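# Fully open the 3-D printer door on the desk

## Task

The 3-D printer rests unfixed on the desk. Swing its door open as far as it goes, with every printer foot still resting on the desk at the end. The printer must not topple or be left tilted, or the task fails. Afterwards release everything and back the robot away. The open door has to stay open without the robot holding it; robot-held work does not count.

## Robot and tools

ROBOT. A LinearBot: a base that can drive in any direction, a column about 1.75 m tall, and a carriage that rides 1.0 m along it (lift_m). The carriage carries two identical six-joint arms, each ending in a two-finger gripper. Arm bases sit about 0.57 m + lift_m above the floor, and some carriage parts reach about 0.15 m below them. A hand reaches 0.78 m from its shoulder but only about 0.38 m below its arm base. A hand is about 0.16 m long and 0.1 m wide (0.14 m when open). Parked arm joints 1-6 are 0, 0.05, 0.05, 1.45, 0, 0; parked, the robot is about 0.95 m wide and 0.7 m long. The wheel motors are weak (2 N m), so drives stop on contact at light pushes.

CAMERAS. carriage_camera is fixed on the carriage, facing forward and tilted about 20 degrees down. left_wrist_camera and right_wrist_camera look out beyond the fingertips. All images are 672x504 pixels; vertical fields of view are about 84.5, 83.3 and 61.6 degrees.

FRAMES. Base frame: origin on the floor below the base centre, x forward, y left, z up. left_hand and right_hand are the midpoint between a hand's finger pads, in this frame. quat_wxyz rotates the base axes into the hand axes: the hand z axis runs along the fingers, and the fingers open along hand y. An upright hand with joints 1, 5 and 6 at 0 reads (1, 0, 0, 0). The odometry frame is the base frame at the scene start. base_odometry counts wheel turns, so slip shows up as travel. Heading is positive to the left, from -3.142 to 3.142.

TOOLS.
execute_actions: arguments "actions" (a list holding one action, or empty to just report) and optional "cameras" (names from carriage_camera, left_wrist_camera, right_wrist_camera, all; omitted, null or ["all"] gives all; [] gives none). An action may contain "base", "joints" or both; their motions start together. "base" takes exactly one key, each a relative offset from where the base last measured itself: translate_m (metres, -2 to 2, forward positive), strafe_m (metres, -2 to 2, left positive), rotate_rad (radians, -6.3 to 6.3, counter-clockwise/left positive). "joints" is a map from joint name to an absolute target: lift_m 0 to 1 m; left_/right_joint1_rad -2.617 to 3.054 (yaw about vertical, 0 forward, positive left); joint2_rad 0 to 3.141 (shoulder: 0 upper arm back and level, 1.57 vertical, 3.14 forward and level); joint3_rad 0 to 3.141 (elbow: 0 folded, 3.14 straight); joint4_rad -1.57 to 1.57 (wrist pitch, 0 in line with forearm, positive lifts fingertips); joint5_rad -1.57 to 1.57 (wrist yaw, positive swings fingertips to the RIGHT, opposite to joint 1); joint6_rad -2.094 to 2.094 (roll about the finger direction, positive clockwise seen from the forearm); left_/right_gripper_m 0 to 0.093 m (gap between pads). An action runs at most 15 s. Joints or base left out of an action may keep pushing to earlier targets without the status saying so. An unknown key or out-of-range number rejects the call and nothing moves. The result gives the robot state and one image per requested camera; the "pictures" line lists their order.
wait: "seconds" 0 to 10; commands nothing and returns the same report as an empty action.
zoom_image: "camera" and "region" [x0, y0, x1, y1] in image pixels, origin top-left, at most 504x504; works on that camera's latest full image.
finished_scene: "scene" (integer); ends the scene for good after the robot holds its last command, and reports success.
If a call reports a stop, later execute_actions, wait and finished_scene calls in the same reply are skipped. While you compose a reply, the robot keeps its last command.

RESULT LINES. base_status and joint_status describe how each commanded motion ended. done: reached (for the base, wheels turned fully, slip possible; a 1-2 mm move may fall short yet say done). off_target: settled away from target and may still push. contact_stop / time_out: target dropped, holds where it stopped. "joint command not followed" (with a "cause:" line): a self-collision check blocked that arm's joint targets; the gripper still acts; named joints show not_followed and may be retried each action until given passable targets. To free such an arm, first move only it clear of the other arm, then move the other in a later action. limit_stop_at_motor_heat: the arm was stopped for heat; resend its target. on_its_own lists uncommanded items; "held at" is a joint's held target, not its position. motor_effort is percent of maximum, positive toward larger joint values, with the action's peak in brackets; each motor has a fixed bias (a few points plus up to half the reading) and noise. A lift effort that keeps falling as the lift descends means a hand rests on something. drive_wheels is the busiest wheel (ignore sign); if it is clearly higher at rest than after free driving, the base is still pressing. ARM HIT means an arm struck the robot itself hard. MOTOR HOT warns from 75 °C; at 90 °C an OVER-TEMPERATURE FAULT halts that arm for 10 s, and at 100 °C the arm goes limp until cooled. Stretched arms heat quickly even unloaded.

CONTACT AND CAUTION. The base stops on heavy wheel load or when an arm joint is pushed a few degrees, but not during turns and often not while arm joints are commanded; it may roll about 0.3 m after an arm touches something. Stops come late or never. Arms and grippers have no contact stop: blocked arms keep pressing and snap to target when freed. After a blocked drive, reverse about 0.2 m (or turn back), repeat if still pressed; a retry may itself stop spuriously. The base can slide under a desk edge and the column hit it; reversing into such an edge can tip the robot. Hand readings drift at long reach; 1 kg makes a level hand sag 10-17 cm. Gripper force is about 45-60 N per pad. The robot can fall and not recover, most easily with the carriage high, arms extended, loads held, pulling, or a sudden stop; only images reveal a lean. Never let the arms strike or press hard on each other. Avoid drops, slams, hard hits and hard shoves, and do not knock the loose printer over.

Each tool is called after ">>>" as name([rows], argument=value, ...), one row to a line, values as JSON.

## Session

>>> execute_actions(actions=[], cameras=["carriage_camera"])

Scene clock: 0.00 s.
base_odometry: x=+0.000 y=+0.000 heading=+0.000 (m, m, rad; odometry frame)
base_status: not commanded
joint_positions: lift_m=+0.297 left_joint1_rad=+0.026 left_joint2_rad=+0.050 left_joint3_rad=+0.053 left_joint4_rad=+1.396 left_joint5_rad=+0.032 left_joint6_rad=+0.021 left_gripper_m=+0.095 right_joint1_rad=-0.031 right_joint2_rad=+0.031 right_joint3_rad=+0.040 right_joint4_rad=+1.468 right_joint5_rad=+0.004 right_joint6_rad=-0.034 right_gripper_m=+0.094
joint_status: not commanded
motor_effort: lift_m=+17 drive_wheels=+2 (%)
left_hand: x=+0.3079 y=+0.3256 z=+1.2760 quat_wxyz=(+0.996, +0.016, +0.086, +0.022) (m; base frame)
right_hand: x=+0.2881 y=-0.3314 z=+1.2751 quat_wxyz=(+0.998, +0.002, +0.047, -0.032) (m; base frame)
pictures: carriage_camera
Images, in order (width x height): carriage_camera 672x504.

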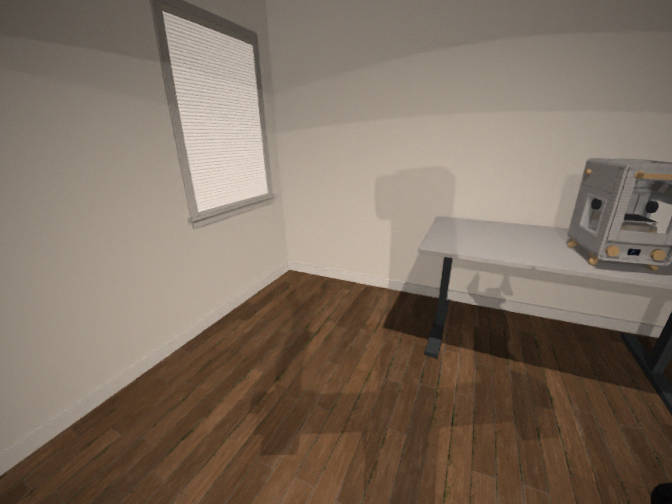

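>>> execute_actions([
  {"base":{"rotate_rad":-0.42},"joints":{"right_joint1_rad":0.02,"right_joint2_rad":0.8,"right_joint3_rad":0.8,"right_joint4_rad":0,"right_joint6_rad":1.57,"right_gripper_m":0.05,"lift_m":0.2}},
], cameras=["carriage_camera"])

Scene clock: 4.20 s.
base_odometry: x=+0.000 y=+0.000 heading=-0.419 (m, m, rad; odometry frame)
base_status: done
joint_positions: lift_m=+0.200 left_joint1_rad=+0.026 left_joint2_rad=+0.050 left_joint3_rad=+0.053 left_joint4_rad=+1.396 left_joint5_rad=+0.032 left_joint6_rad=+0.021 left_gripper_m=+0.095 right_joint1_rad=+0.011 right_joint2_rad=+0.793 right_joint3_rad=+0.773 right_joint4_rad=-0.001 right_joint5_rad=+0.004 right_joint6_rad=+1.561 right_gripper_m=+0.050
joint_status: all done
motor_effort: lift_m=+15(16) drive_wheels=+15(38) (%)
left_hand: x=+0.3078 y=+0.3256 z=+1.1790 quat_wxyz=(+0.996, +0.016, +0.086, +0.022) (m; base frame)
right_hand: x=+0.5913 y=-0.3271 z=+1.1008 quat_wxyz=(+0.495, +0.501, +0.509, +0.494) (m; base frame)
pictures: carriage_camera
Images, in order (width x height): carriage_camera 672x504.

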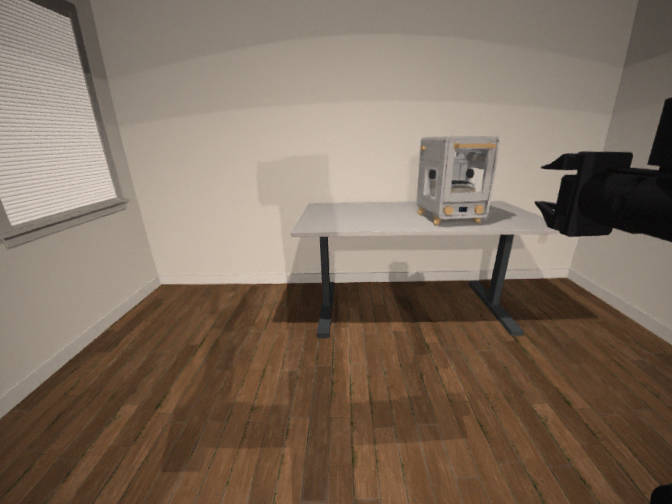

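>>> execute_actions([
  {"base":{"strafe_m":-0.3}},
], cameras=[])

>>> execute_actions([
  {"base":{"translate_m":0.55}},
], cameras=["carriage_camera","right_wrist_camera"])

Scene clock: 9.33 s.
base_odometry: x=-0.123 y=-0.274 heading=-0.420 (m, m, rad; odometry frame)
base_status: done
joint_positions: lift_m=+0.200 left_joint1_rad=+0.026 left_joint2_rad=+0.050 left_joint3_rad=+0.053 left_joint4_rad=+1.396 left_joint5_rad=+0.032 left_joint6_rad=+0.021 left_gripper_m=+0.095 right_joint1_rad=+0.011 right_joint2_rad=+0.793 right_joint3_rad=+0.773 right_joint4_rad=-0.001 right_joint5_rad=+0.004 right_joint6_rad=+1.561 right_gripper_m=+0.050
joint_status: not commanded
motor_effort: lift_m=+15(15) drive_wheels=-16(44) (%)
left_hand: x=+0.3078 y=+0.3256 z=+1.1790 quat_wxyz=(+0.996, +0.016, +0.086, +0.022) (m; base frame)
right_hand: x=+0.5913 y=-0.3271 z=+1.1008 quat_wxyz=(+0.495, +0.501, +0.509, +0.494) (m; base frame)
pictures: none
No camera images: the call's "cameras" was empty. Leave "cameras" out to get every camera's image.

Scene clock: 12.70 s.
base_odometry: x=+0.379 y=-0.499 heading=-0.422 (m, m, rad; odometry frame)
base_status: done
joint_positions: lift_m=+0.200 left_joint1_rad=+0.026 left_joint2_rad=+0.050 left_joint3_rad=+0.053 left_joint4_rad=+1.396 left_joint5_rad=+0.032 left_joint6_rad=+0.021 left_gripper_m=+0.095 right_joint1_rad=+0.011 right_joint2_rad=+0.793 right_joint3_rad=+0.773 right_joint4_rad=-0.002 right_joint5_rad=+0.005 right_joint6_rad=+1.561 right_gripper_m=+0.050
joint_status: not commanded
motor_effort: lift_m=+15(15) drive_wheels=-14(38) (%)
left_hand: x=+0.3078 y=+0.3256 z=+1.1790 quat_wxyz=(+0.996, +0.016, +0.086, +0.022) (m; base frame)
right_hand: x=+0.5913 y=-0.3273 z=+1.1007 quat_wxyz=(+0.495, +0.502, +0.509, +0.494) (m; base frame)
pictures: carriage_camera, right_wrist_camera
Images, in order (width x height): carriage_camera 672x504, right_wrist_camera 672x504.

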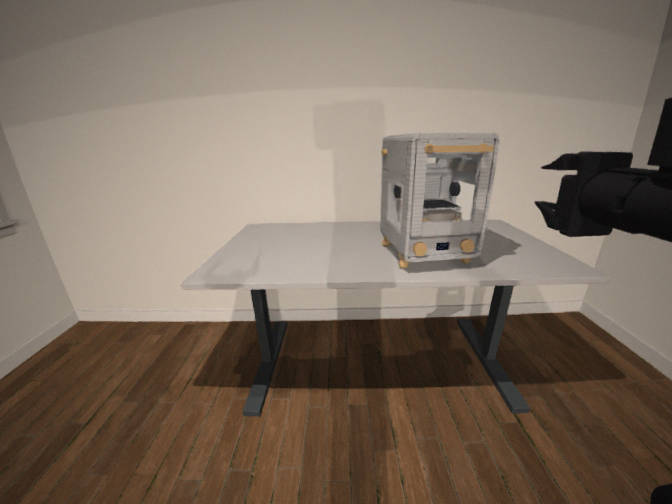

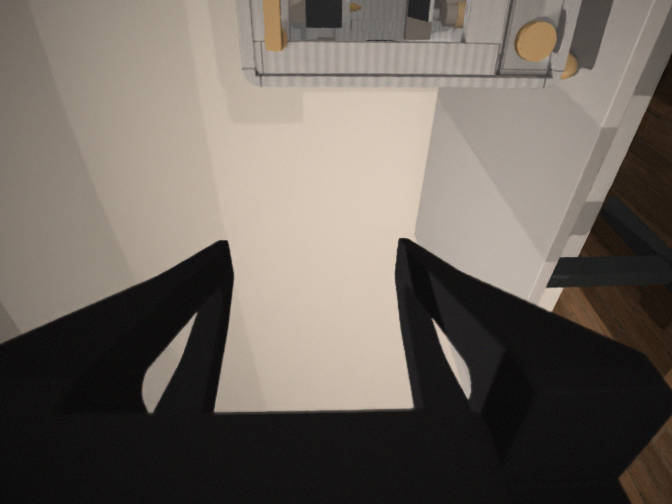

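>>> execute_actions([
  {"base":{"rotate_rad":0.15}},
], cameras=[])

>>> execute_actions([
  {"base":{"strafe_m":-0.17},"joints":{"lift_m":0.22}},
], cameras=[])

>>> execute_actions([
  {"base":{"translate_m":0.18}},
], cameras=["carriage_camera","right_wrist_camera"])

Scene clock: 18.83 s.
base_odometry: x=+0.379 y=-0.500 heading=-0.272 (m, m, rad; odometry frame)
base_status: done
joint_positions: lift_m=+0.200 left_joint1_rad=+0.026 left_joint2_rad=+0.050 left_joint3_rad=+0.053 left_joint4_rad=+1.395 left_joint5_rad=+0.032 left_joint6_rad=+0.021 left_gripper_m=+0.095 right_joint1_rad=+0.011 right_joint2_rad=+0.793 right_joint3_rad=+0.773 right_joint4_rad=-0.002 right_joint5_rad=+0.005 right_joint6_rad=+1.561 right_gripper_m=+0.050
joint_status: not commanded
motor_effort: lift_m=+15(15) drive_wheels=+8(22) (%)
left_hand: x=+0.3081 y=+0.3256 z=+1.1789 quat_wxyz=(+0.996, +0.016, +0.086, +0.022) (m; base frame)
right_hand: x=+0.5913 y=-0.3273 z=+1.1006 quat_wxyz=(+0.495, +0.502, +0.509, +0.493) (m; base frame)
pictures: none
No camera images: the call's "cameras" was empty. Leave "cameras" out to get every camera's image.

Scene clock: 20.90 s.
base_odometry: x=+0.334 y=-0.664 heading=-0.270 (m, m, rad; odometry frame)
base_status: done
joint_positions: lift_m=+0.220 left_joint1_rad=+0.026 left_joint2_rad=+0.050 left_joint3_rad=+0.053 left_joint4_rad=+1.395 left_joint5_rad=+0.032 left_joint6_rad=+0.021 left_gripper_m=+0.095 right_joint1_rad=+0.011 right_joint2_rad=+0.794 right_joint3_rad=+0.781 right_joint4_rad=-0.001 right_joint5_rad=+0.005 right_joint6_rad=+1.561 right_gripper_m=+0.050
joint_status: all done
motor_effort: lift_m=+18(22) drive_wheels=-18(42) (%)
left_hand: x=+0.3081 y=+0.3256 z=+1.1986 quat_wxyz=(+0.996, +0.016, +0.086, +0.022) (m; base frame)
right_hand: x=+0.5911 y=-0.3273 z=+1.1239 quat_wxyz=(+0.497, +0.500, +0.507, +0.495) (m; base frame)
pictures: none
No camera images: the call's "cameras" was empty. Leave "cameras" out to get every camera's image.

Scene clock: 23.00 s.
base_odometry: x=+0.507 y=-0.712 heading=-0.271 (m, m, rad; odometry frame)
base_status: done
joint_positions: lift_m=+0.220 left_joint1_rad=+0.026 left_joint2_rad=+0.050 left_joint3_rad=+0.053 left_joint4_rad=+1.397 left_joint5_rad=+0.032 left_joint6_rad=+0.021 left_gripper_m=+0.095 right_joint1_rad=+0.012 right_joint2_rad=+0.794 right_joint3_rad=+0.781 right_joint4_rad=-0.002 right_joint5_rad=+0.004 right_joint6_rad=+1.561 right_gripper_m=+0.050
joint_status: not commanded
motor_effort: lift_m=+18(18) drive_wheels=-11(34) (%)
left_hand: x=+0.3077 y=+0.3256 z=+1.1986 quat_wxyz=(+0.996, +0.016, +0.085, +0.022) (m; base frame)
right_hand: x=+0.5912 y=-0.3267 z=+1.1237 quat_wxyz=(+0.497, +0.499, +0.508, +0.496) (m; base frame)
pictures: carriage_camera, right_wrist_camera
Images, in order (width x height): carriage_camera 672x504, right_wrist_camera 672x504.

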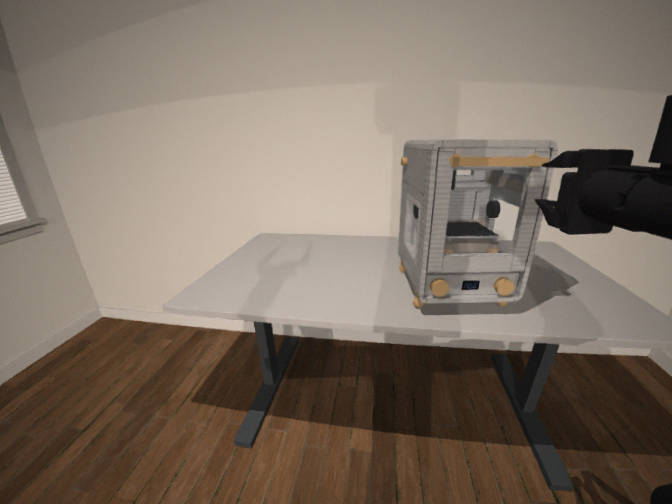

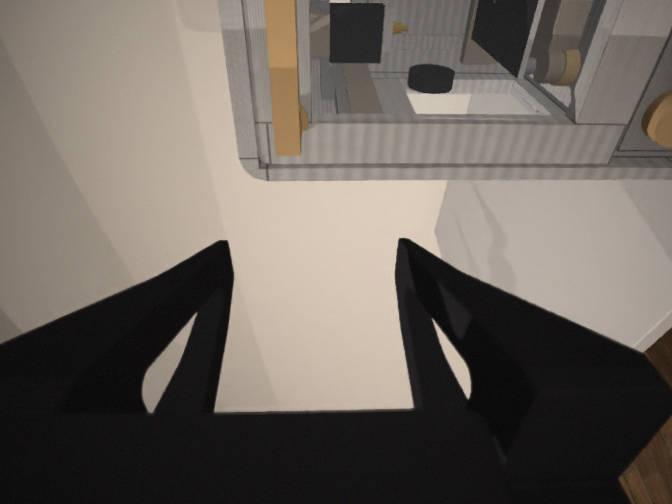

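>>> execute_actions([
  {"base":{"strafe_m":-0.05},"joints":{"lift_m":0.24}},
], cameras=[])

>>> execute_actions([
  {"base":{"translate_m":0.1}},
], cameras=["carriage_camera","right_wrist_camera"])

Scene clock: 27.37 s.
base_odometry: x=+0.494 y=-0.760 heading=-0.271 (m, m, rad; odometry frame)
base_status: done
joint_positions: lift_m=+0.240 left_joint1_rad=+0.026 left_joint2_rad=+0.050 left_joint3_rad=+0.053 left_joint4_rad=+1.396 left_joint5_rad=+0.032 left_joint6_rad=+0.021 left_gripper_m=+0.095 right_joint1_rad=+0.012 right_joint2_rad=+0.794 right_joint3_rad=+0.781 right_joint4_rad=+0.001 right_joint5_rad=+0.004 right_joint6_rad=+1.561 right_gripper_m=+0.050
joint_status: all done
motor_effort: lift_m=+18(21) drive_wheels=+3(33) (%)
left_hand: x=+0.3080 y=+0.3256 z=+1.2186 quat_wxyz=(+0.996, +0.016, +0.086, +0.022) (m; base frame)
right_hand: x=+0.5912 y=-0.3267 z=+1.1444 quat_wxyz=(+0.497, +0.499, +0.508, +0.497) (m; base frame)
pictures: none
No camera images: the call's "cameras" was empty. Leave "cameras" out to get every camera's image.

Scene clock: 29.03 s.
base_odometry: x=+0.591 y=-0.788 heading=-0.272 (m, m, rad; odometry frame)
base_status: done
joint_positions: lift_m=+0.240 left_joint1_rad=+0.026 left_joint2_rad=+0.050 left_joint3_rad=+0.053 left_joint4_rad=+1.396 left_joint5_rad=+0.032 left_joint6_rad=+0.021 left_gripper_m=+0.095 right_joint1_rad=+0.012 right_joint2_rad=+0.794 right_joint3_rad=+0.781 right_joint4_rad=-0.001 right_joint5_rad=+0.004 right_joint6_rad=+1.561 right_gripper_m=+0.050
joint_status: not commanded
motor_effort: lift_m=+18(18) drive_wheels=-12(35) (%)
left_hand: x=+0.3080 y=+0.3256 z=+1.2186 quat_wxyz=(+0.996, +0.016, +0.086, +0.022) (m; base frame)
right_hand: x=+0.5912 y=-0.3267 z=+1.1439 quat_wxyz=(+0.497, +0.499, +0.508, +0.496) (m; base frame)
pictures: carriage_camera, right_wrist_camera
Images, in order (width x height): carriage_camera 672x504, right_wrist_camera 672x504.

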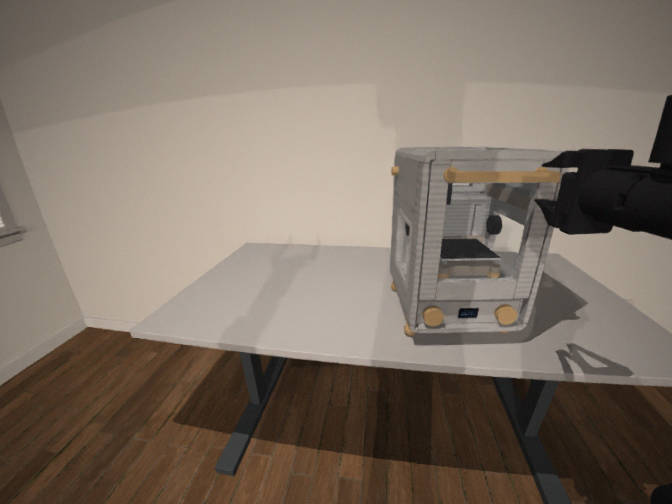

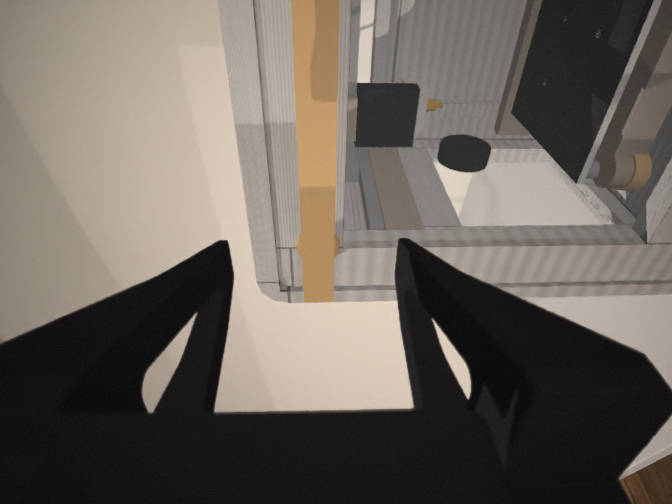

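>>> execute_actions([
  {"base":{"strafe_m":-0.055}},
], cameras=[])

>>> execute_actions([
  {"base":{"translate_m":0.065}},
], cameras=["carriage_camera","right_wrist_camera"])

Scene clock: 33.00 s.
base_odometry: x=+0.576 y=-0.841 heading=-0.272 (m, m, rad; odometry frame)
base_status: done
joint_positions: lift_m=+0.240 left_joint1_rad=+0.026 left_joint2_rad=+0.050 left_joint3_rad=+0.053 left_joint4_rad=+1.395 left_joint5_rad=+0.032 left_joint6_rad=+0.021 left_gripper_m=+0.095 right_joint1_rad=+0.012 right_joint2_rad=+0.794 right_joint3_rad=+0.781 right_joint4_rad=-0.002 right_joint5_rad=+0.004 right_joint6_rad=+1.561 right_gripper_m=+0.050
joint_status: not commanded
motor_effort: lift_m=+18(18) drive_wheels=+1(35) (%)
left_hand: x=+0.3081 y=+0.3256 z=+1.2185 quat_wxyz=(+0.996, +0.016, +0.086, +0.022) (m; base frame)
right_hand: x=+0.5912 y=-0.3267 z=+1.1437 quat_wxyz=(+0.496, +0.499, +0.508, +0.496) (m; base frame)
pictures: none
No camera images: the call's "cameras" was empty. Leave "cameras" out to get every camera's image.

Scene clock: 34.43 s.
base_odometry: x=+0.639 y=-0.859 heading=-0.273 (m, m, rad; odometry frame)
base_status: done
joint_positions: lift_m=+0.240 left_joint1_rad=+0.026 left_joint2_rad=+0.050 left_joint3_rad=+0.053 left_joint4_rad=+1.396 left_joint5_rad=+0.032 left_joint6_rad=+0.021 left_gripper_m=+0.095 right_joint1_rad=+0.012 right_joint2_rad=+0.794 right_joint3_rad=+0.781 right_joint4_rad=-0.002 right_joint5_rad=+0.004 right_joint6_rad=+1.561 right_gripper_m=+0.050
joint_status: not commanded
motor_effort: lift_m=+18(18) drive_wheels=-11(37) (%)
left_hand: x=+0.3080 y=+0.3256 z=+1.2186 quat_wxyz=(+0.996, +0.016, +0.086, +0.022) (m; base frame)
right_hand: x=+0.5912 y=-0.3267 z=+1.1436 quat_wxyz=(+0.496, +0.499, +0.508, +0.496) (m; base frame)
pictures: carriage_camera, right_wrist_camera
Images, in order (width x height): carriage_camera 672x504, right_wrist_camera 672x504.

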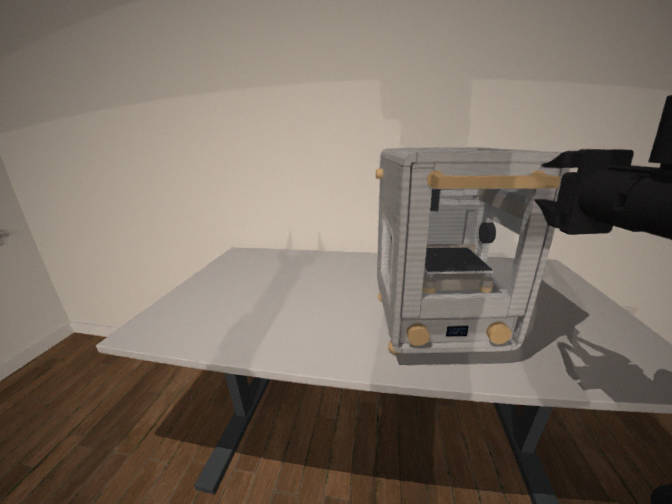

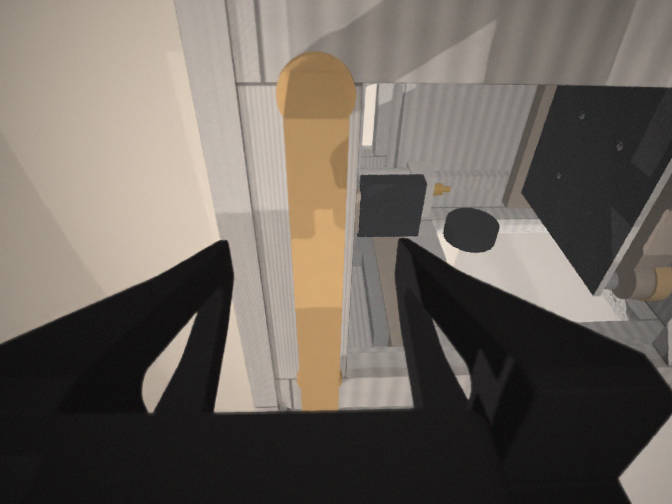

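>>> execute_actions([
  {"base":{"strafe_m":0.03},"joints":{"lift_m":0.245,"right_gripper_m":0.045}},
], cameras=[])

>>> execute_actions([
  {"base":{"translate_m":0.05}},
], cameras=["carriage_camera","right_wrist_camera"])

Scene clock: 39.30 s.
base_odometry: x=+0.647 y=-0.830 heading=-0.273 (m, m, rad; odometry frame)
base_status: done
joint_positions: lift_m=+0.245 left_joint1_rad=+0.026 left_joint2_rad=+0.050 left_joint3_rad=+0.053 left_joint4_rad=+1.395 left_joint5_rad=+0.032 left_joint6_rad=+0.021 left_gripper_m=+0.095 right_joint1_rad=+0.012 right_joint2_rad=+0.794 right_joint3_rad=+0.781 right_joint4_rad=-0.002 right_joint5_rad=+0.004 right_joint6_rad=+1.561 right_gripper_m=+0.045
joint_status: all done
motor_effort: lift_m=+18(21) drive_wheels=-8(35) (%)
left_hand: x=+0.3081 y=+0.3256 z=+1.2235 quat_wxyz=(+0.996, +0.016, +0.086, +0.022) (m; base frame)
right_hand: x=+0.5912 y=-0.3268 z=+1.1487 quat_wxyz=(+0.497, +0.500, +0.508, +0.496) (m; base frame)
pictures: none
No camera images: the call's "cameras" was empty. Leave "cameras" out to get every camera's image.

Scene clock: 40.60 s.
base_odometry: x=+0.696 y=-0.843 heading=-0.272 (m, m, rad; odometry frame)
base_status: done
joint_positions: lift_m=+0.245 left_joint1_rad=+0.026 left_joint2_rad=+0.050 left_joint3_rad=+0.053 left_joint4_rad=+1.395 left_joint5_rad=+0.032 left_joint6_rad=+0.021 left_gripper_m=+0.095 right_joint1_rad=+0.012 right_joint2_rad=+0.794 right_joint3_rad=+0.781 right_joint4_rad=-0.003 right_joint5_rad=+0.004 right_joint6_rad=+1.561 right_gripper_m=+0.045
joint_status: not commanded
motor_effort: lift_m=+18(18) drive_wheels=-12(39) (%)
left_hand: x=+0.3081 y=+0.3256 z=+1.2235 quat_wxyz=(+0.996, +0.016, +0.086, +0.022) (m; base frame)
right_hand: x=+0.5911 y=-0.3268 z=+1.1484 quat_wxyz=(+0.496, +0.500, +0.508, +0.495) (m; base frame)
pictures: carriage_camera, right_wrist_camera
Images, in order (width x height): carriage_camera 672x504, right_wrist_camera 672x504.

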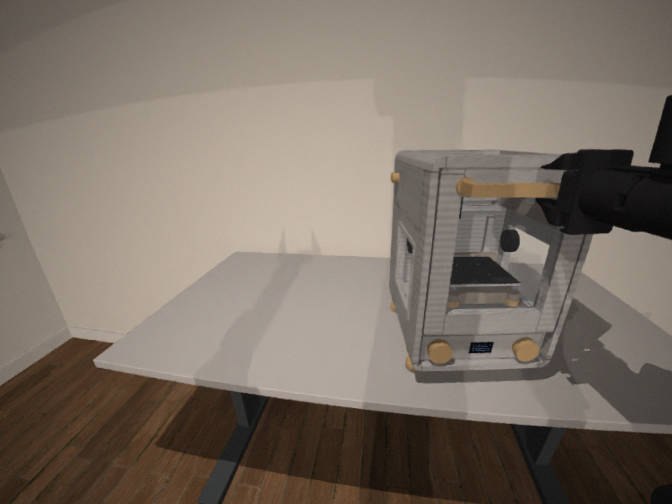

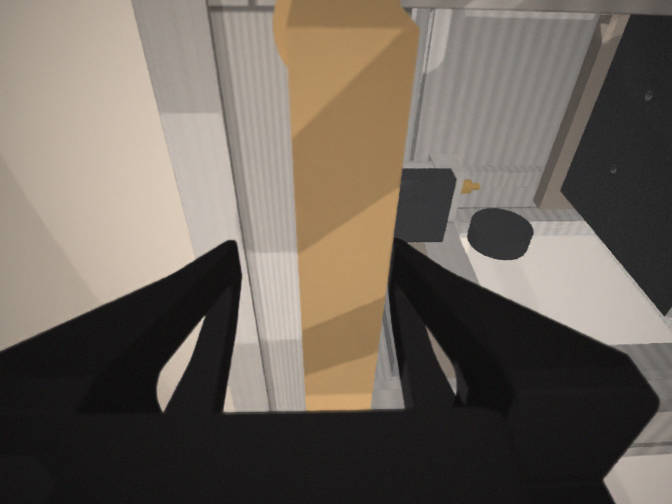

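>>> execute_actions([
  {"base":{"translate_m":0.012},"joints":{"lift_m":0.238}},
], cameras=["right_wrist_camera"])

>>> execute_actions([
  {"joints":{"right_gripper_m":0.0}},
], cameras=["right_wrist_camera"])

>>> execute_actions([
  {"base":{"translate_m":-0.05},"joints":{"lift_m":0.235}},
], cameras=["carriage_camera","right_wrist_camera"])

Scene clock: 43.87 s.
base_odometry: x=+0.707 y=-0.846 heading=-0.271 (m, m, rad; odometry frame)
base_status: done
joint_positions: lift_m=+0.238 left_joint1_rad=+0.026 left_joint2_rad=+0.050 left_joint3_rad=+0.053 left_joint4_rad=+1.396 left_joint5_rad=+0.032 left_joint6_rad=+0.021 left_gripper_m=+0.095 right_joint1_rad=+0.012 right_joint2_rad=+0.786 right_joint3_rad=+0.781 right_joint4_rad=-0.012 right_joint5_rad=+0.003 right_joint6_rad=+1.562 right_gripper_m=+0.045
joint_status: all done
motor_effort: lift_m=+16(17) drive_wheels=+7(41) (%)
left_hand: x=+0.3080 y=+0.3256 z=+1.2169 quat_wxyz=(+0.996, +0.016, +0.086, +0.022) (m; base frame)
right_hand: x=+0.5890 y=-0.3266 z=+1.1422 quat_wxyz=(+0.496, +0.500, +0.509, +0.496) (m; base frame)
pictures: right_wrist_camera
Images, in order (width x height): right_wrist_camera 672x504.

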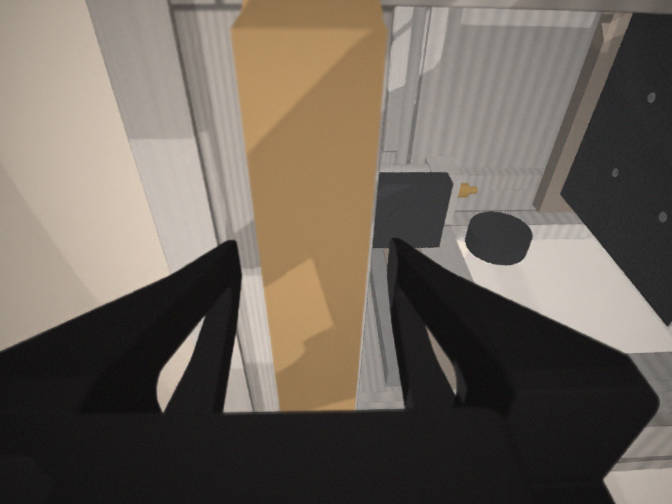

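Scene clock: 44.47 s.
base_odometry: x=+0.707 y=-0.846 heading=-0.271 (m, m, rad; odometry frame)
base_status: not commanded
joint_positions: lift_m=+0.238 left_joint1_rad=+0.026 left_joint2_rad=+0.050 left_joint3_rad=+0.053 left_joint4_rad=+1.396 left_joint5_rad=+0.032 left_joint6_rad=+0.021 left_gripper_m=+0.095 right_joint1_rad=+0.012 right_joint2_rad=+0.786 right_joint3_rad=+0.781 right_joint4_rad=-0.015 right_joint5_rad=+0.003 right_joint6_rad=+1.565 right_gripper_m=+0.016
joint_status: right_gripper_m off_target (ended at +0.016, target +0.000)
motor_effort: lift_m=+16(16) drive_wheels=+8(9) (%)
left_hand: x=+0.3080 y=+0.3256 z=+1.2168 quat_wxyz=(+0.996, +0.016, +0.086, +0.022) (m; base frame)
right_hand: x=+0.5890 y=-0.3265 z=+1.1414 quat_wxyz=(+0.494, +0.501, +0.509, +0.496) (m; base frame)
pictures: right_wrist_camera
Images, in order (width x height): right_wrist_camera 672x504.

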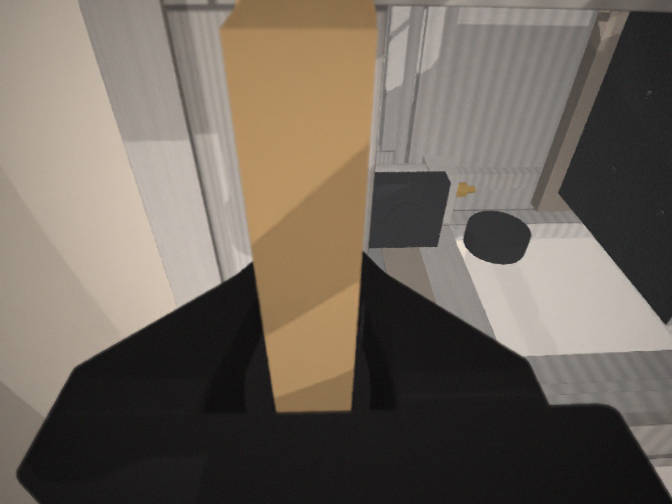

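Scene clock: 45.77 s.
base_odometry: x=+0.659 y=-0.833 heading=-0.272 (m, m, rad; odometry frame)
base_status: done
joint_positions: lift_m=+0.235 left_joint1_rad=+0.026 left_joint2_rad=+0.050 left_joint3_rad=+0.053 left_joint4_rad=+1.395 left_joint5_rad=+0.032 left_joint6_rad=+0.021 left_gripper_m=+0.095 right_joint1_rad=+0.016 right_joint2_rad=+0.812 right_joint3_rad=+0.781 right_joint4_rad=-0.004 right_joint5_rad=-0.005 right_joint6_rad=+1.565 right_gripper_m=+0.017
joint_status: all done
motor_effort: lift_m=+15(16) drive_wheels=-11(41) (%)
left_hand: x=+0.3081 y=+0.3256 z=+1.2139 quat_wxyz=(+0.996, +0.016, +0.086, +0.022) (m; base frame)
right_hand: x=+0.5954 y=-0.3237 z=+1.1330 quat_wxyz=(+0.487, +0.502, +0.516, +0.495) (m; base frame)
pictures: carriage_camera, right_wrist_camera
Images, in order (width x height): carriage_camera 672x504, right_wrist_camera 672x504.

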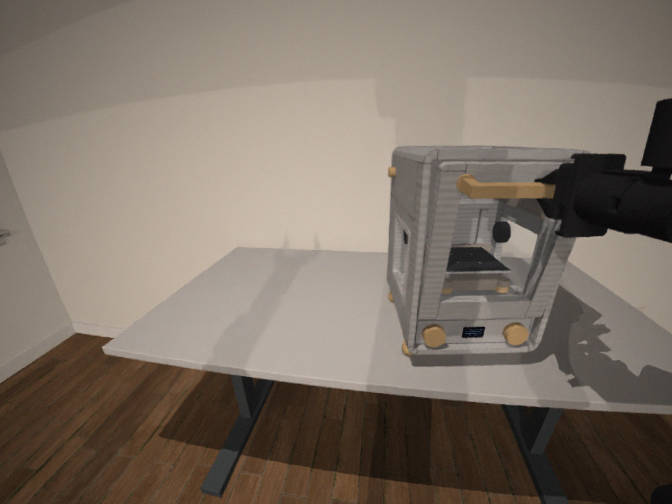

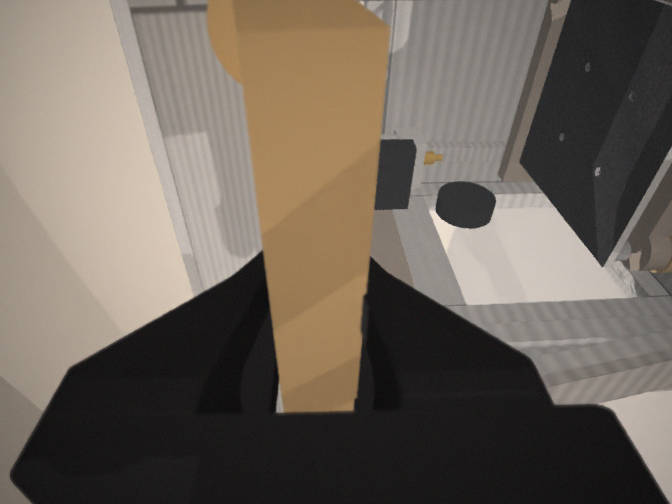

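>>> execute_actions([
  {"base":{"translate_m":-0.06},"joints":{"lift_m":0.213,"right_joint4_rad":-0.08}},
], cameras=[])

>>> execute_actions([
  {"base":{"strafe_m":0.008},"joints":{"lift_m":0.195,"right_gripper_m":0.028}},
], cameras=["right_wrist_camera"])

>>> execute_actions([
  {"base":{"translate_m":-0.035},"joints":{"lift_m":0.15}},
], cameras=["carriage_camera","right_wrist_camera"])

Scene clock: 50.93 s.
base_odometry: x=+0.602 y=-0.816 heading=-0.272 (m, m, rad; odometry frame)
base_status: done
joint_positions: lift_m=+0.213 left_joint1_rad=+0.026 left_joint2_rad=+0.050 left_joint3_rad=+0.053 left_joint4_rad=+1.394 left_joint5_rad=+0.032 left_joint6_rad=+0.021 left_gripper_m=+0.095 right_joint1_rad=+0.019 right_joint2_rad=+0.809 right_joint3_rad=+0.794 right_joint4_rad=-0.067 right_joint5_rad=-0.028 right_joint6_rad=+1.568 right_gripper_m=+0.019
joint_status: all done
motor_effort: lift_m=+16(16) drive_wheels=+0(37) (%)
left_hand: x=+0.3084 y=+0.3256 z=+1.1917 quat_wxyz=(+0.996, +0.016, +0.087, +0.022) (m; base frame)
right_hand: x=+0.5930 y=-0.3189 z=+1.1031 quat_wxyz=(+0.468, +0.507, +0.532, +0.490) (m; base frame)
pictures: none
No camera images: the call's "cameras" was empty. Leave "cameras" out to get every camera's image.

Scene clock: 51.70 s.
base_odometry: x=+0.604 y=-0.809 heading=-0.272 (m, m, rad; odometry frame)
base_status: done
joint_positions: lift_m=+0.195 left_joint1_rad=+0.026 left_joint2_rad=+0.050 left_joint3_rad=+0.053 left_joint4_rad=+1.395 left_joint5_rad=+0.032 left_joint6_rad=+0.021 left_gripper_m=+0.095 right_joint1_rad=+0.019 right_joint2_rad=+0.794 right_joint3_rad=+0.796 right_joint4_rad=-0.040 right_joint5_rad=+0.009 right_joint6_rad=+1.568 right_gripper_m=+0.028
joint_status: all done
motor_effort: lift_m=+16(16) drive_wheels=-6(13) (%)
left_hand: x=+0.3081 y=+0.3256 z=+1.1738 quat_wxyz=(+0.996, +0.016, +0.086, +0.022) (m; base frame)
right_hand: x=+0.5900 y=-0.3253 z=+1.0973 quat_wxyz=(+0.489, +0.506, +0.513, +0.492) (m; base frame)
pictures: right_wrist_camera
Images, in order (width x height): right_wrist_camera 672x504.

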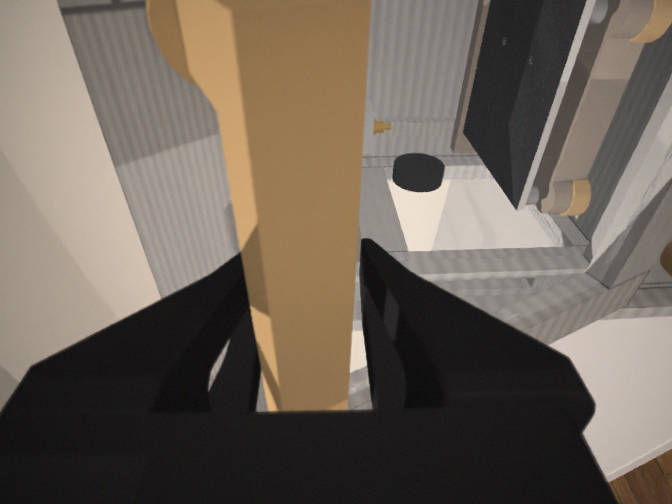

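Scene clock: 52.83 s.
base_odometry: x=+0.570 y=-0.799 heading=-0.272 (m, m, rad; odometry frame)
base_status: done
joint_positions: lift_m=+0.150 left_joint1_rad=+0.026 left_joint2_rad=+0.050 left_joint3_rad=+0.053 left_joint4_rad=+1.395 left_joint5_rad=+0.032 left_joint6_rad=+0.021 left_gripper_m=+0.095 right_joint1_rad=+0.019 right_joint2_rad=+0.775 right_joint3_rad=+0.811 right_joint4_rad=-0.034 right_joint5_rad=-0.002 right_joint6_rad=+1.568 right_gripper_m=+0.028
joint_status: all done
motor_effort: lift_m=+16(16) drive_wheels=-9(29) (%)
left_hand: x=+0.3081 y=+0.3256 z=+1.1288 quat_wxyz=(+0.996, +0.016, +0.086, +0.022) (m; base frame)
right_hand: x=+0.5845 y=-0.3236 z=+1.0666 quat_wxyz=(+0.496, +0.494, +0.505, +0.505) (m; base frame)
pictures: carriage_camera, right_wrist_camera
Images, in order (width x height): carriage_camera 672x504, right_wrist_camera 672x504.

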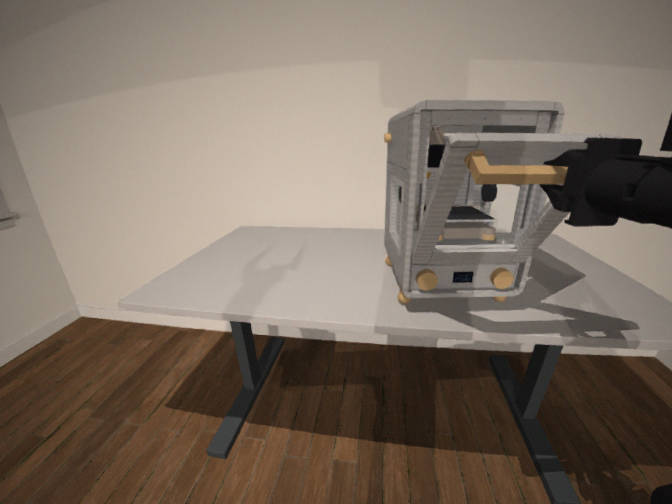

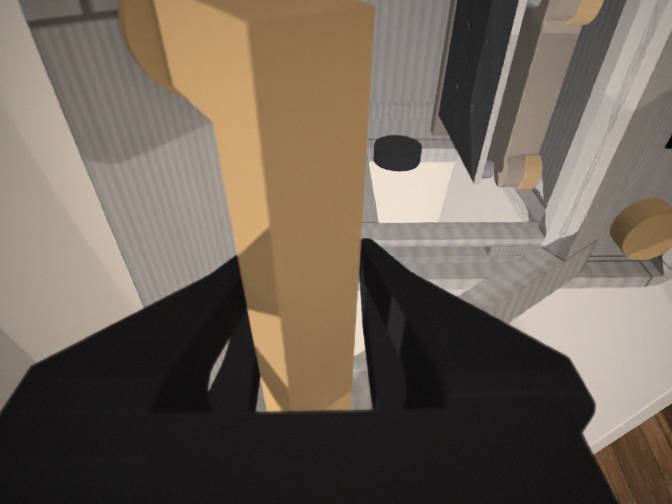

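>>> execute_actions([
  {"base":{"translate_m":-0.05},"joints":{"lift_m":0.11,"right_gripper_m":0.032}},
], cameras=["right_wrist_camera"])

>>> execute_actions([
  {"base":{"translate_m":-0.035},"joints":{"lift_m":0.06,"right_gripper_m":0.036}},
], cameras=["carriage_camera","right_wrist_camera"])

Scene clock: 60.03 s.
base_odometry: x=+0.522 y=-0.785 heading=-0.271 (m, m, rad; odometry frame)
base_status: done
joint_positions: lift_m=+0.110 left_joint1_rad=+0.026 left_joint2_rad=+0.050 left_joint3_rad=+0.053 left_joint4_rad=+1.395 left_joint5_rad=+0.032 left_joint6_rad=+0.021 left_gripper_m=+0.095 right_joint1_rad=+0.019 right_joint2_rad=+0.795 right_joint3_rad=+0.797 right_joint4_rad=-0.168 right_joint5_rad=-0.001 right_joint6_rad=+1.568 right_gripper_m=+0.032
joint_status: all done
motor_effort: lift_m=+16(16) drive_wheels=-6(29) (%)
left_hand: x=+0.3081 y=+0.3256 z=+1.0888 quat_wxyz=(+0.996, +0.016, +0.086, +0.022) (m; base frame)
right_hand: x=+0.5871 y=-0.3237 z=+0.9809 quat_wxyz=(+0.453, +0.534, +0.546, +0.461) (m; base frame)
pictures: right_wrist_camera
Images, in order (width x height): right_wrist_camera 672x504.

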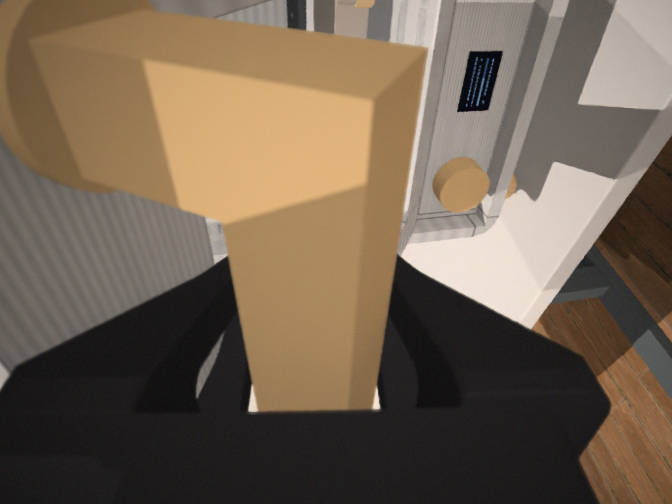

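Scene clock: 61.20 s.
base_odometry: x=+0.488 y=-0.775 heading=-0.271 (m, m, rad; odometry frame)
base_status: done
joint_positions: lift_m=+0.060 left_joint1_rad=+0.026 left_joint2_rad=+0.050 left_joint3_rad=+0.053 left_joint4_rad=+1.395 left_joint5_rad=+0.032 left_joint6_rad=+0.021 left_gripper_m=+0.095 right_joint1_rad=+0.019 right_joint2_rad=+0.796 right_joint3_rad=+0.797 right_joint4_rad=-0.162 right_joint5_rad=+0.003 right_joint6_rad=+1.572 right_gripper_m=+0.036
joint_status: all done
motor_effort: lift_m=+16(16) drive_wheels=-6(34) (%)
left_hand: x=+0.3081 y=+0.3256 z=+1.0388 quat_wxyz=(+0.996, +0.016, +0.086, +0.022) (m; base frame)
right_hand: x=+0.5874 y=-0.3243 z=+0.9320 quat_wxyz=(+0.454, +0.534, +0.543, +0.462) (m; base frame)
pictures: carriage_camera, right_wrist_camera
Images, in order (width x height): carriage_camera 672x504, right_wrist_camera 672x504.

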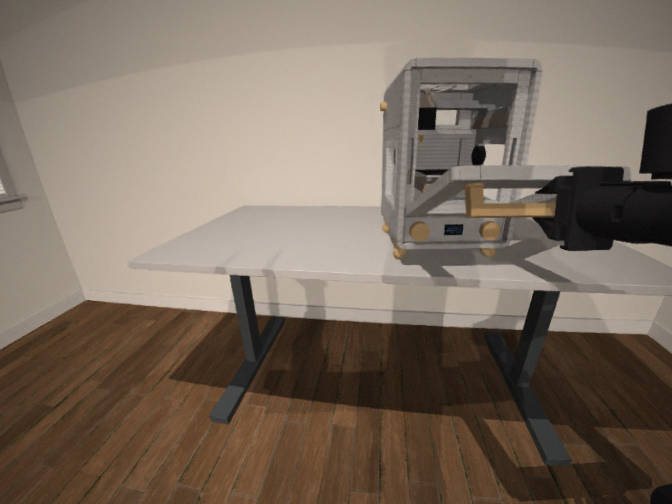

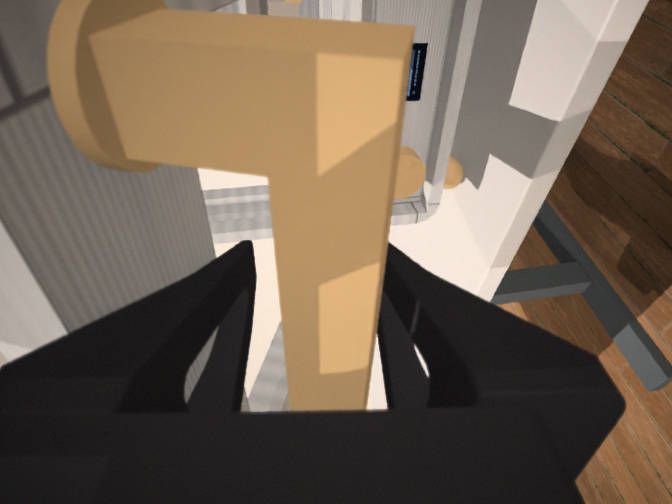

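>>> execute_actions([
  {"base":{"translate_m":-0.015},"joints":{"lift_m":0.02}},
], cameras=["carriage_camera","right_wrist_camera"])

Scene clock: 63.67 s.
base_odometry: x=+0.473 y=-0.771 heading=-0.271 (m, m, rad; odometry frame)
base_status: done
joint_positions: lift_m=+0.020 left_joint1_rad=+0.026 left_joint2_rad=+0.050 left_joint3_rad=+0.053 left_joint4_rad=+1.396 left_joint5_rad=+0.032 left_joint6_rad=+0.021 left_gripper_m=+0.095 right_joint1_rad=+0.019 right_joint2_rad=+0.797 right_joint3_rad=+0.797 right_joint4_rad=-0.170 right_joint5_rad=+0.005 right_joint6_rad=+1.573 right_gripper_m=+0.036
joint_status: all done
motor_effort: lift_m=+17(17) drive_wheels=-7(33) (%)
left_hand: x=+0.3078 y=+0.3256 z=+0.9987 quat_wxyz=(+0.996, +0.016, +0.086, +0.022) (m; base frame)
right_hand: x=+0.5873 y=-0.3247 z=+0.8899 quat_wxyz=(+0.452, +0.537, +0.544, +0.459) (m; base frame)
pictures: carriage_camera, right_wrist_camera
Images, in order (width x height): carriage_camera 672x504, right_wrist_camera 672x504.

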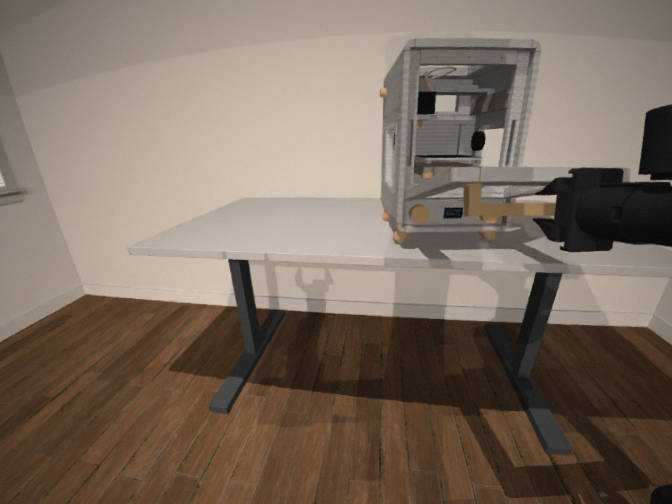

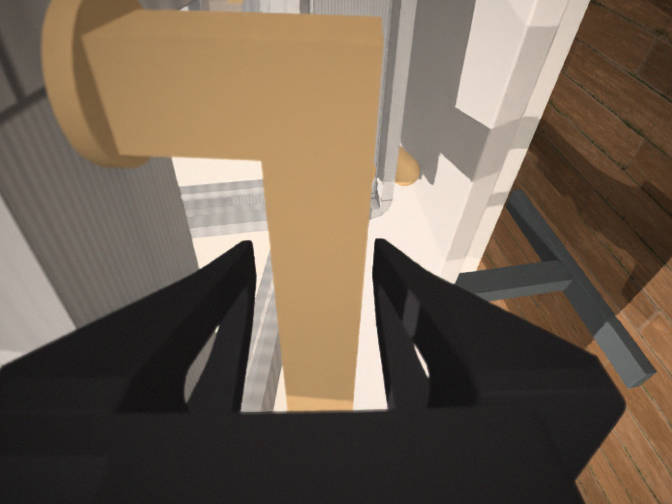

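>>> execute_actions([
  {"joints":{"lift_m":0.0,"right_joint4_rad":-0.23}},
], cameras=["right_wrist_camera"])

>>> execute_actions([
  {"base":{"translate_m":-0.45}},
], cameras=["carriage_camera","right_wrist_camera"])

>>> zoom_image(camera="carriage_camera", region=[330,40,600,300])

Scene clock: 66.77 s.
base_odometry: x=+0.474 y=-0.771 heading=-0.271 (m, m, rad; odometry frame)
base_status: not commanded
joint_positions: lift_m=+0.000 left_joint1_rad=+0.026 left_joint2_rad=+0.050 left_joint3_rad=+0.053 left_joint4_rad=+1.396 left_joint5_rad=+0.032 left_joint6_rad=+0.021 left_gripper_m=+0.095 right_joint1_rad=+0.019 right_joint2_rad=+0.797 right_joint3_rad=+0.797 right_joint4_rad=-0.297 right_joint5_rad=+0.005 right_joint6_rad=+1.580 right_gripper_m=+0.036
joint_status: right_joint4_rad off_target (ended at -0.297, target -0.230); the others done
motor_effort: lift_m=+16(17) drive_wheels=-7(8) (%)
left_hand: x=+0.3078 y=+0.3256 z=+0.9788 quat_wxyz=(+0.996, +0.016, +0.086, +0.022) (m; base frame)
right_hand: x=+0.5801 y=-0.3249 z=+0.8394 quat_wxyz=(+0.416, +0.567, +0.570, +0.425) (m; base frame)
pictures: right_wrist_camera
Images, in order (width x height): right_wrist_camera 672x504.

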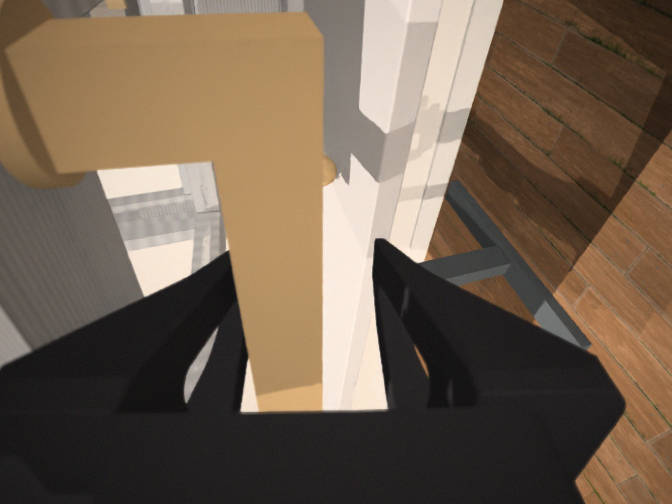

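Scene clock: 69.83 s.
base_odometry: x=+0.040 y=-0.650 heading=-0.271 (m, m, rad; odometry frame)
base_status: done
joint_positions: lift_m=+0.000 left_joint1_rad=+0.026 left_joint2_rad=+0.050 left_joint3_rad=+0.053 left_joint4_rad=+1.395 left_joint5_rad=+0.032 left_joint6_rad=+0.021 left_gripper_m=+0.095 right_joint1_rad=+0.019 right_joint2_rad=+0.797 right_joint3_rad=+0.797 right_joint4_rad=-0.241 right_joint5_rad=+0.007 right_joint6_rad=+1.580 right_gripper_m=+0.036
joint_status: not commanded
on_its_own: right_joint4_rad moved +0.056 to your old target -0.230
motor_effort: lift_m=+16(16) drive_wheels=-6(35) (%)
left_hand: x=+0.3081 y=+0.3256 z=+0.9788 quat_wxyz=(+0.996, +0.016, +0.086, +0.022) (m; base frame)
right_hand: x=+0.5838 y=-0.3251 z=+0.8528 quat_wxyz=(+0.432, +0.555, +0.558, +0.440) (m; base frame)
pictures: carriage_camera, right_wrist_camera
Images, in order (width x height): carriage_camera 672x504, right_wrist_camera 672x504.

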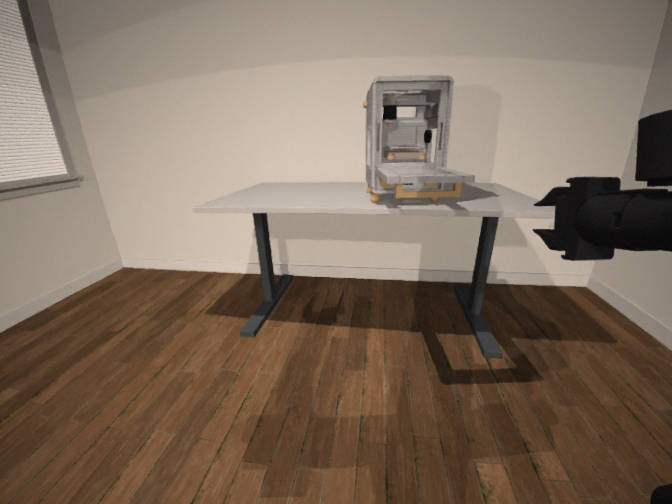

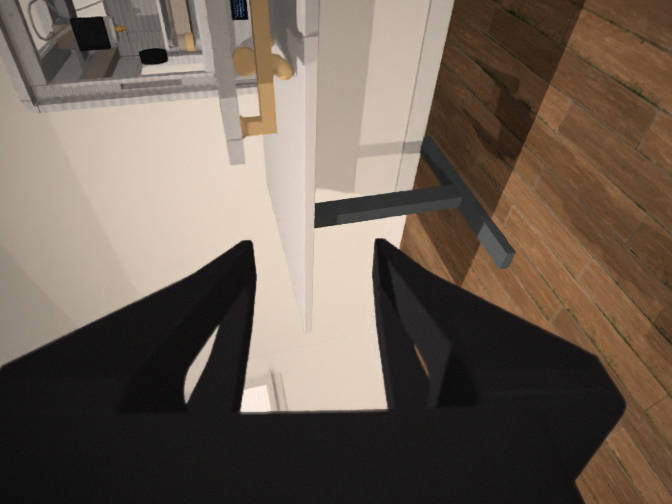

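Region (330, 40, 600, 300) of carriage_camera's 672x504 image, scaled by 1.867, with more detail than that image has; it fills the top 485 rows of this view, and the rest is white.

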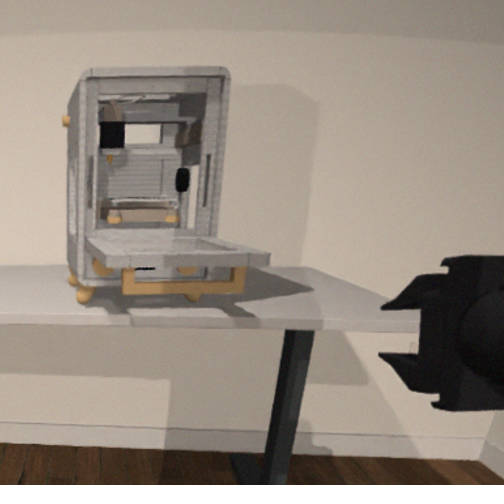

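>>> finished_scene(scene=2)

The scene is finished: the task was done.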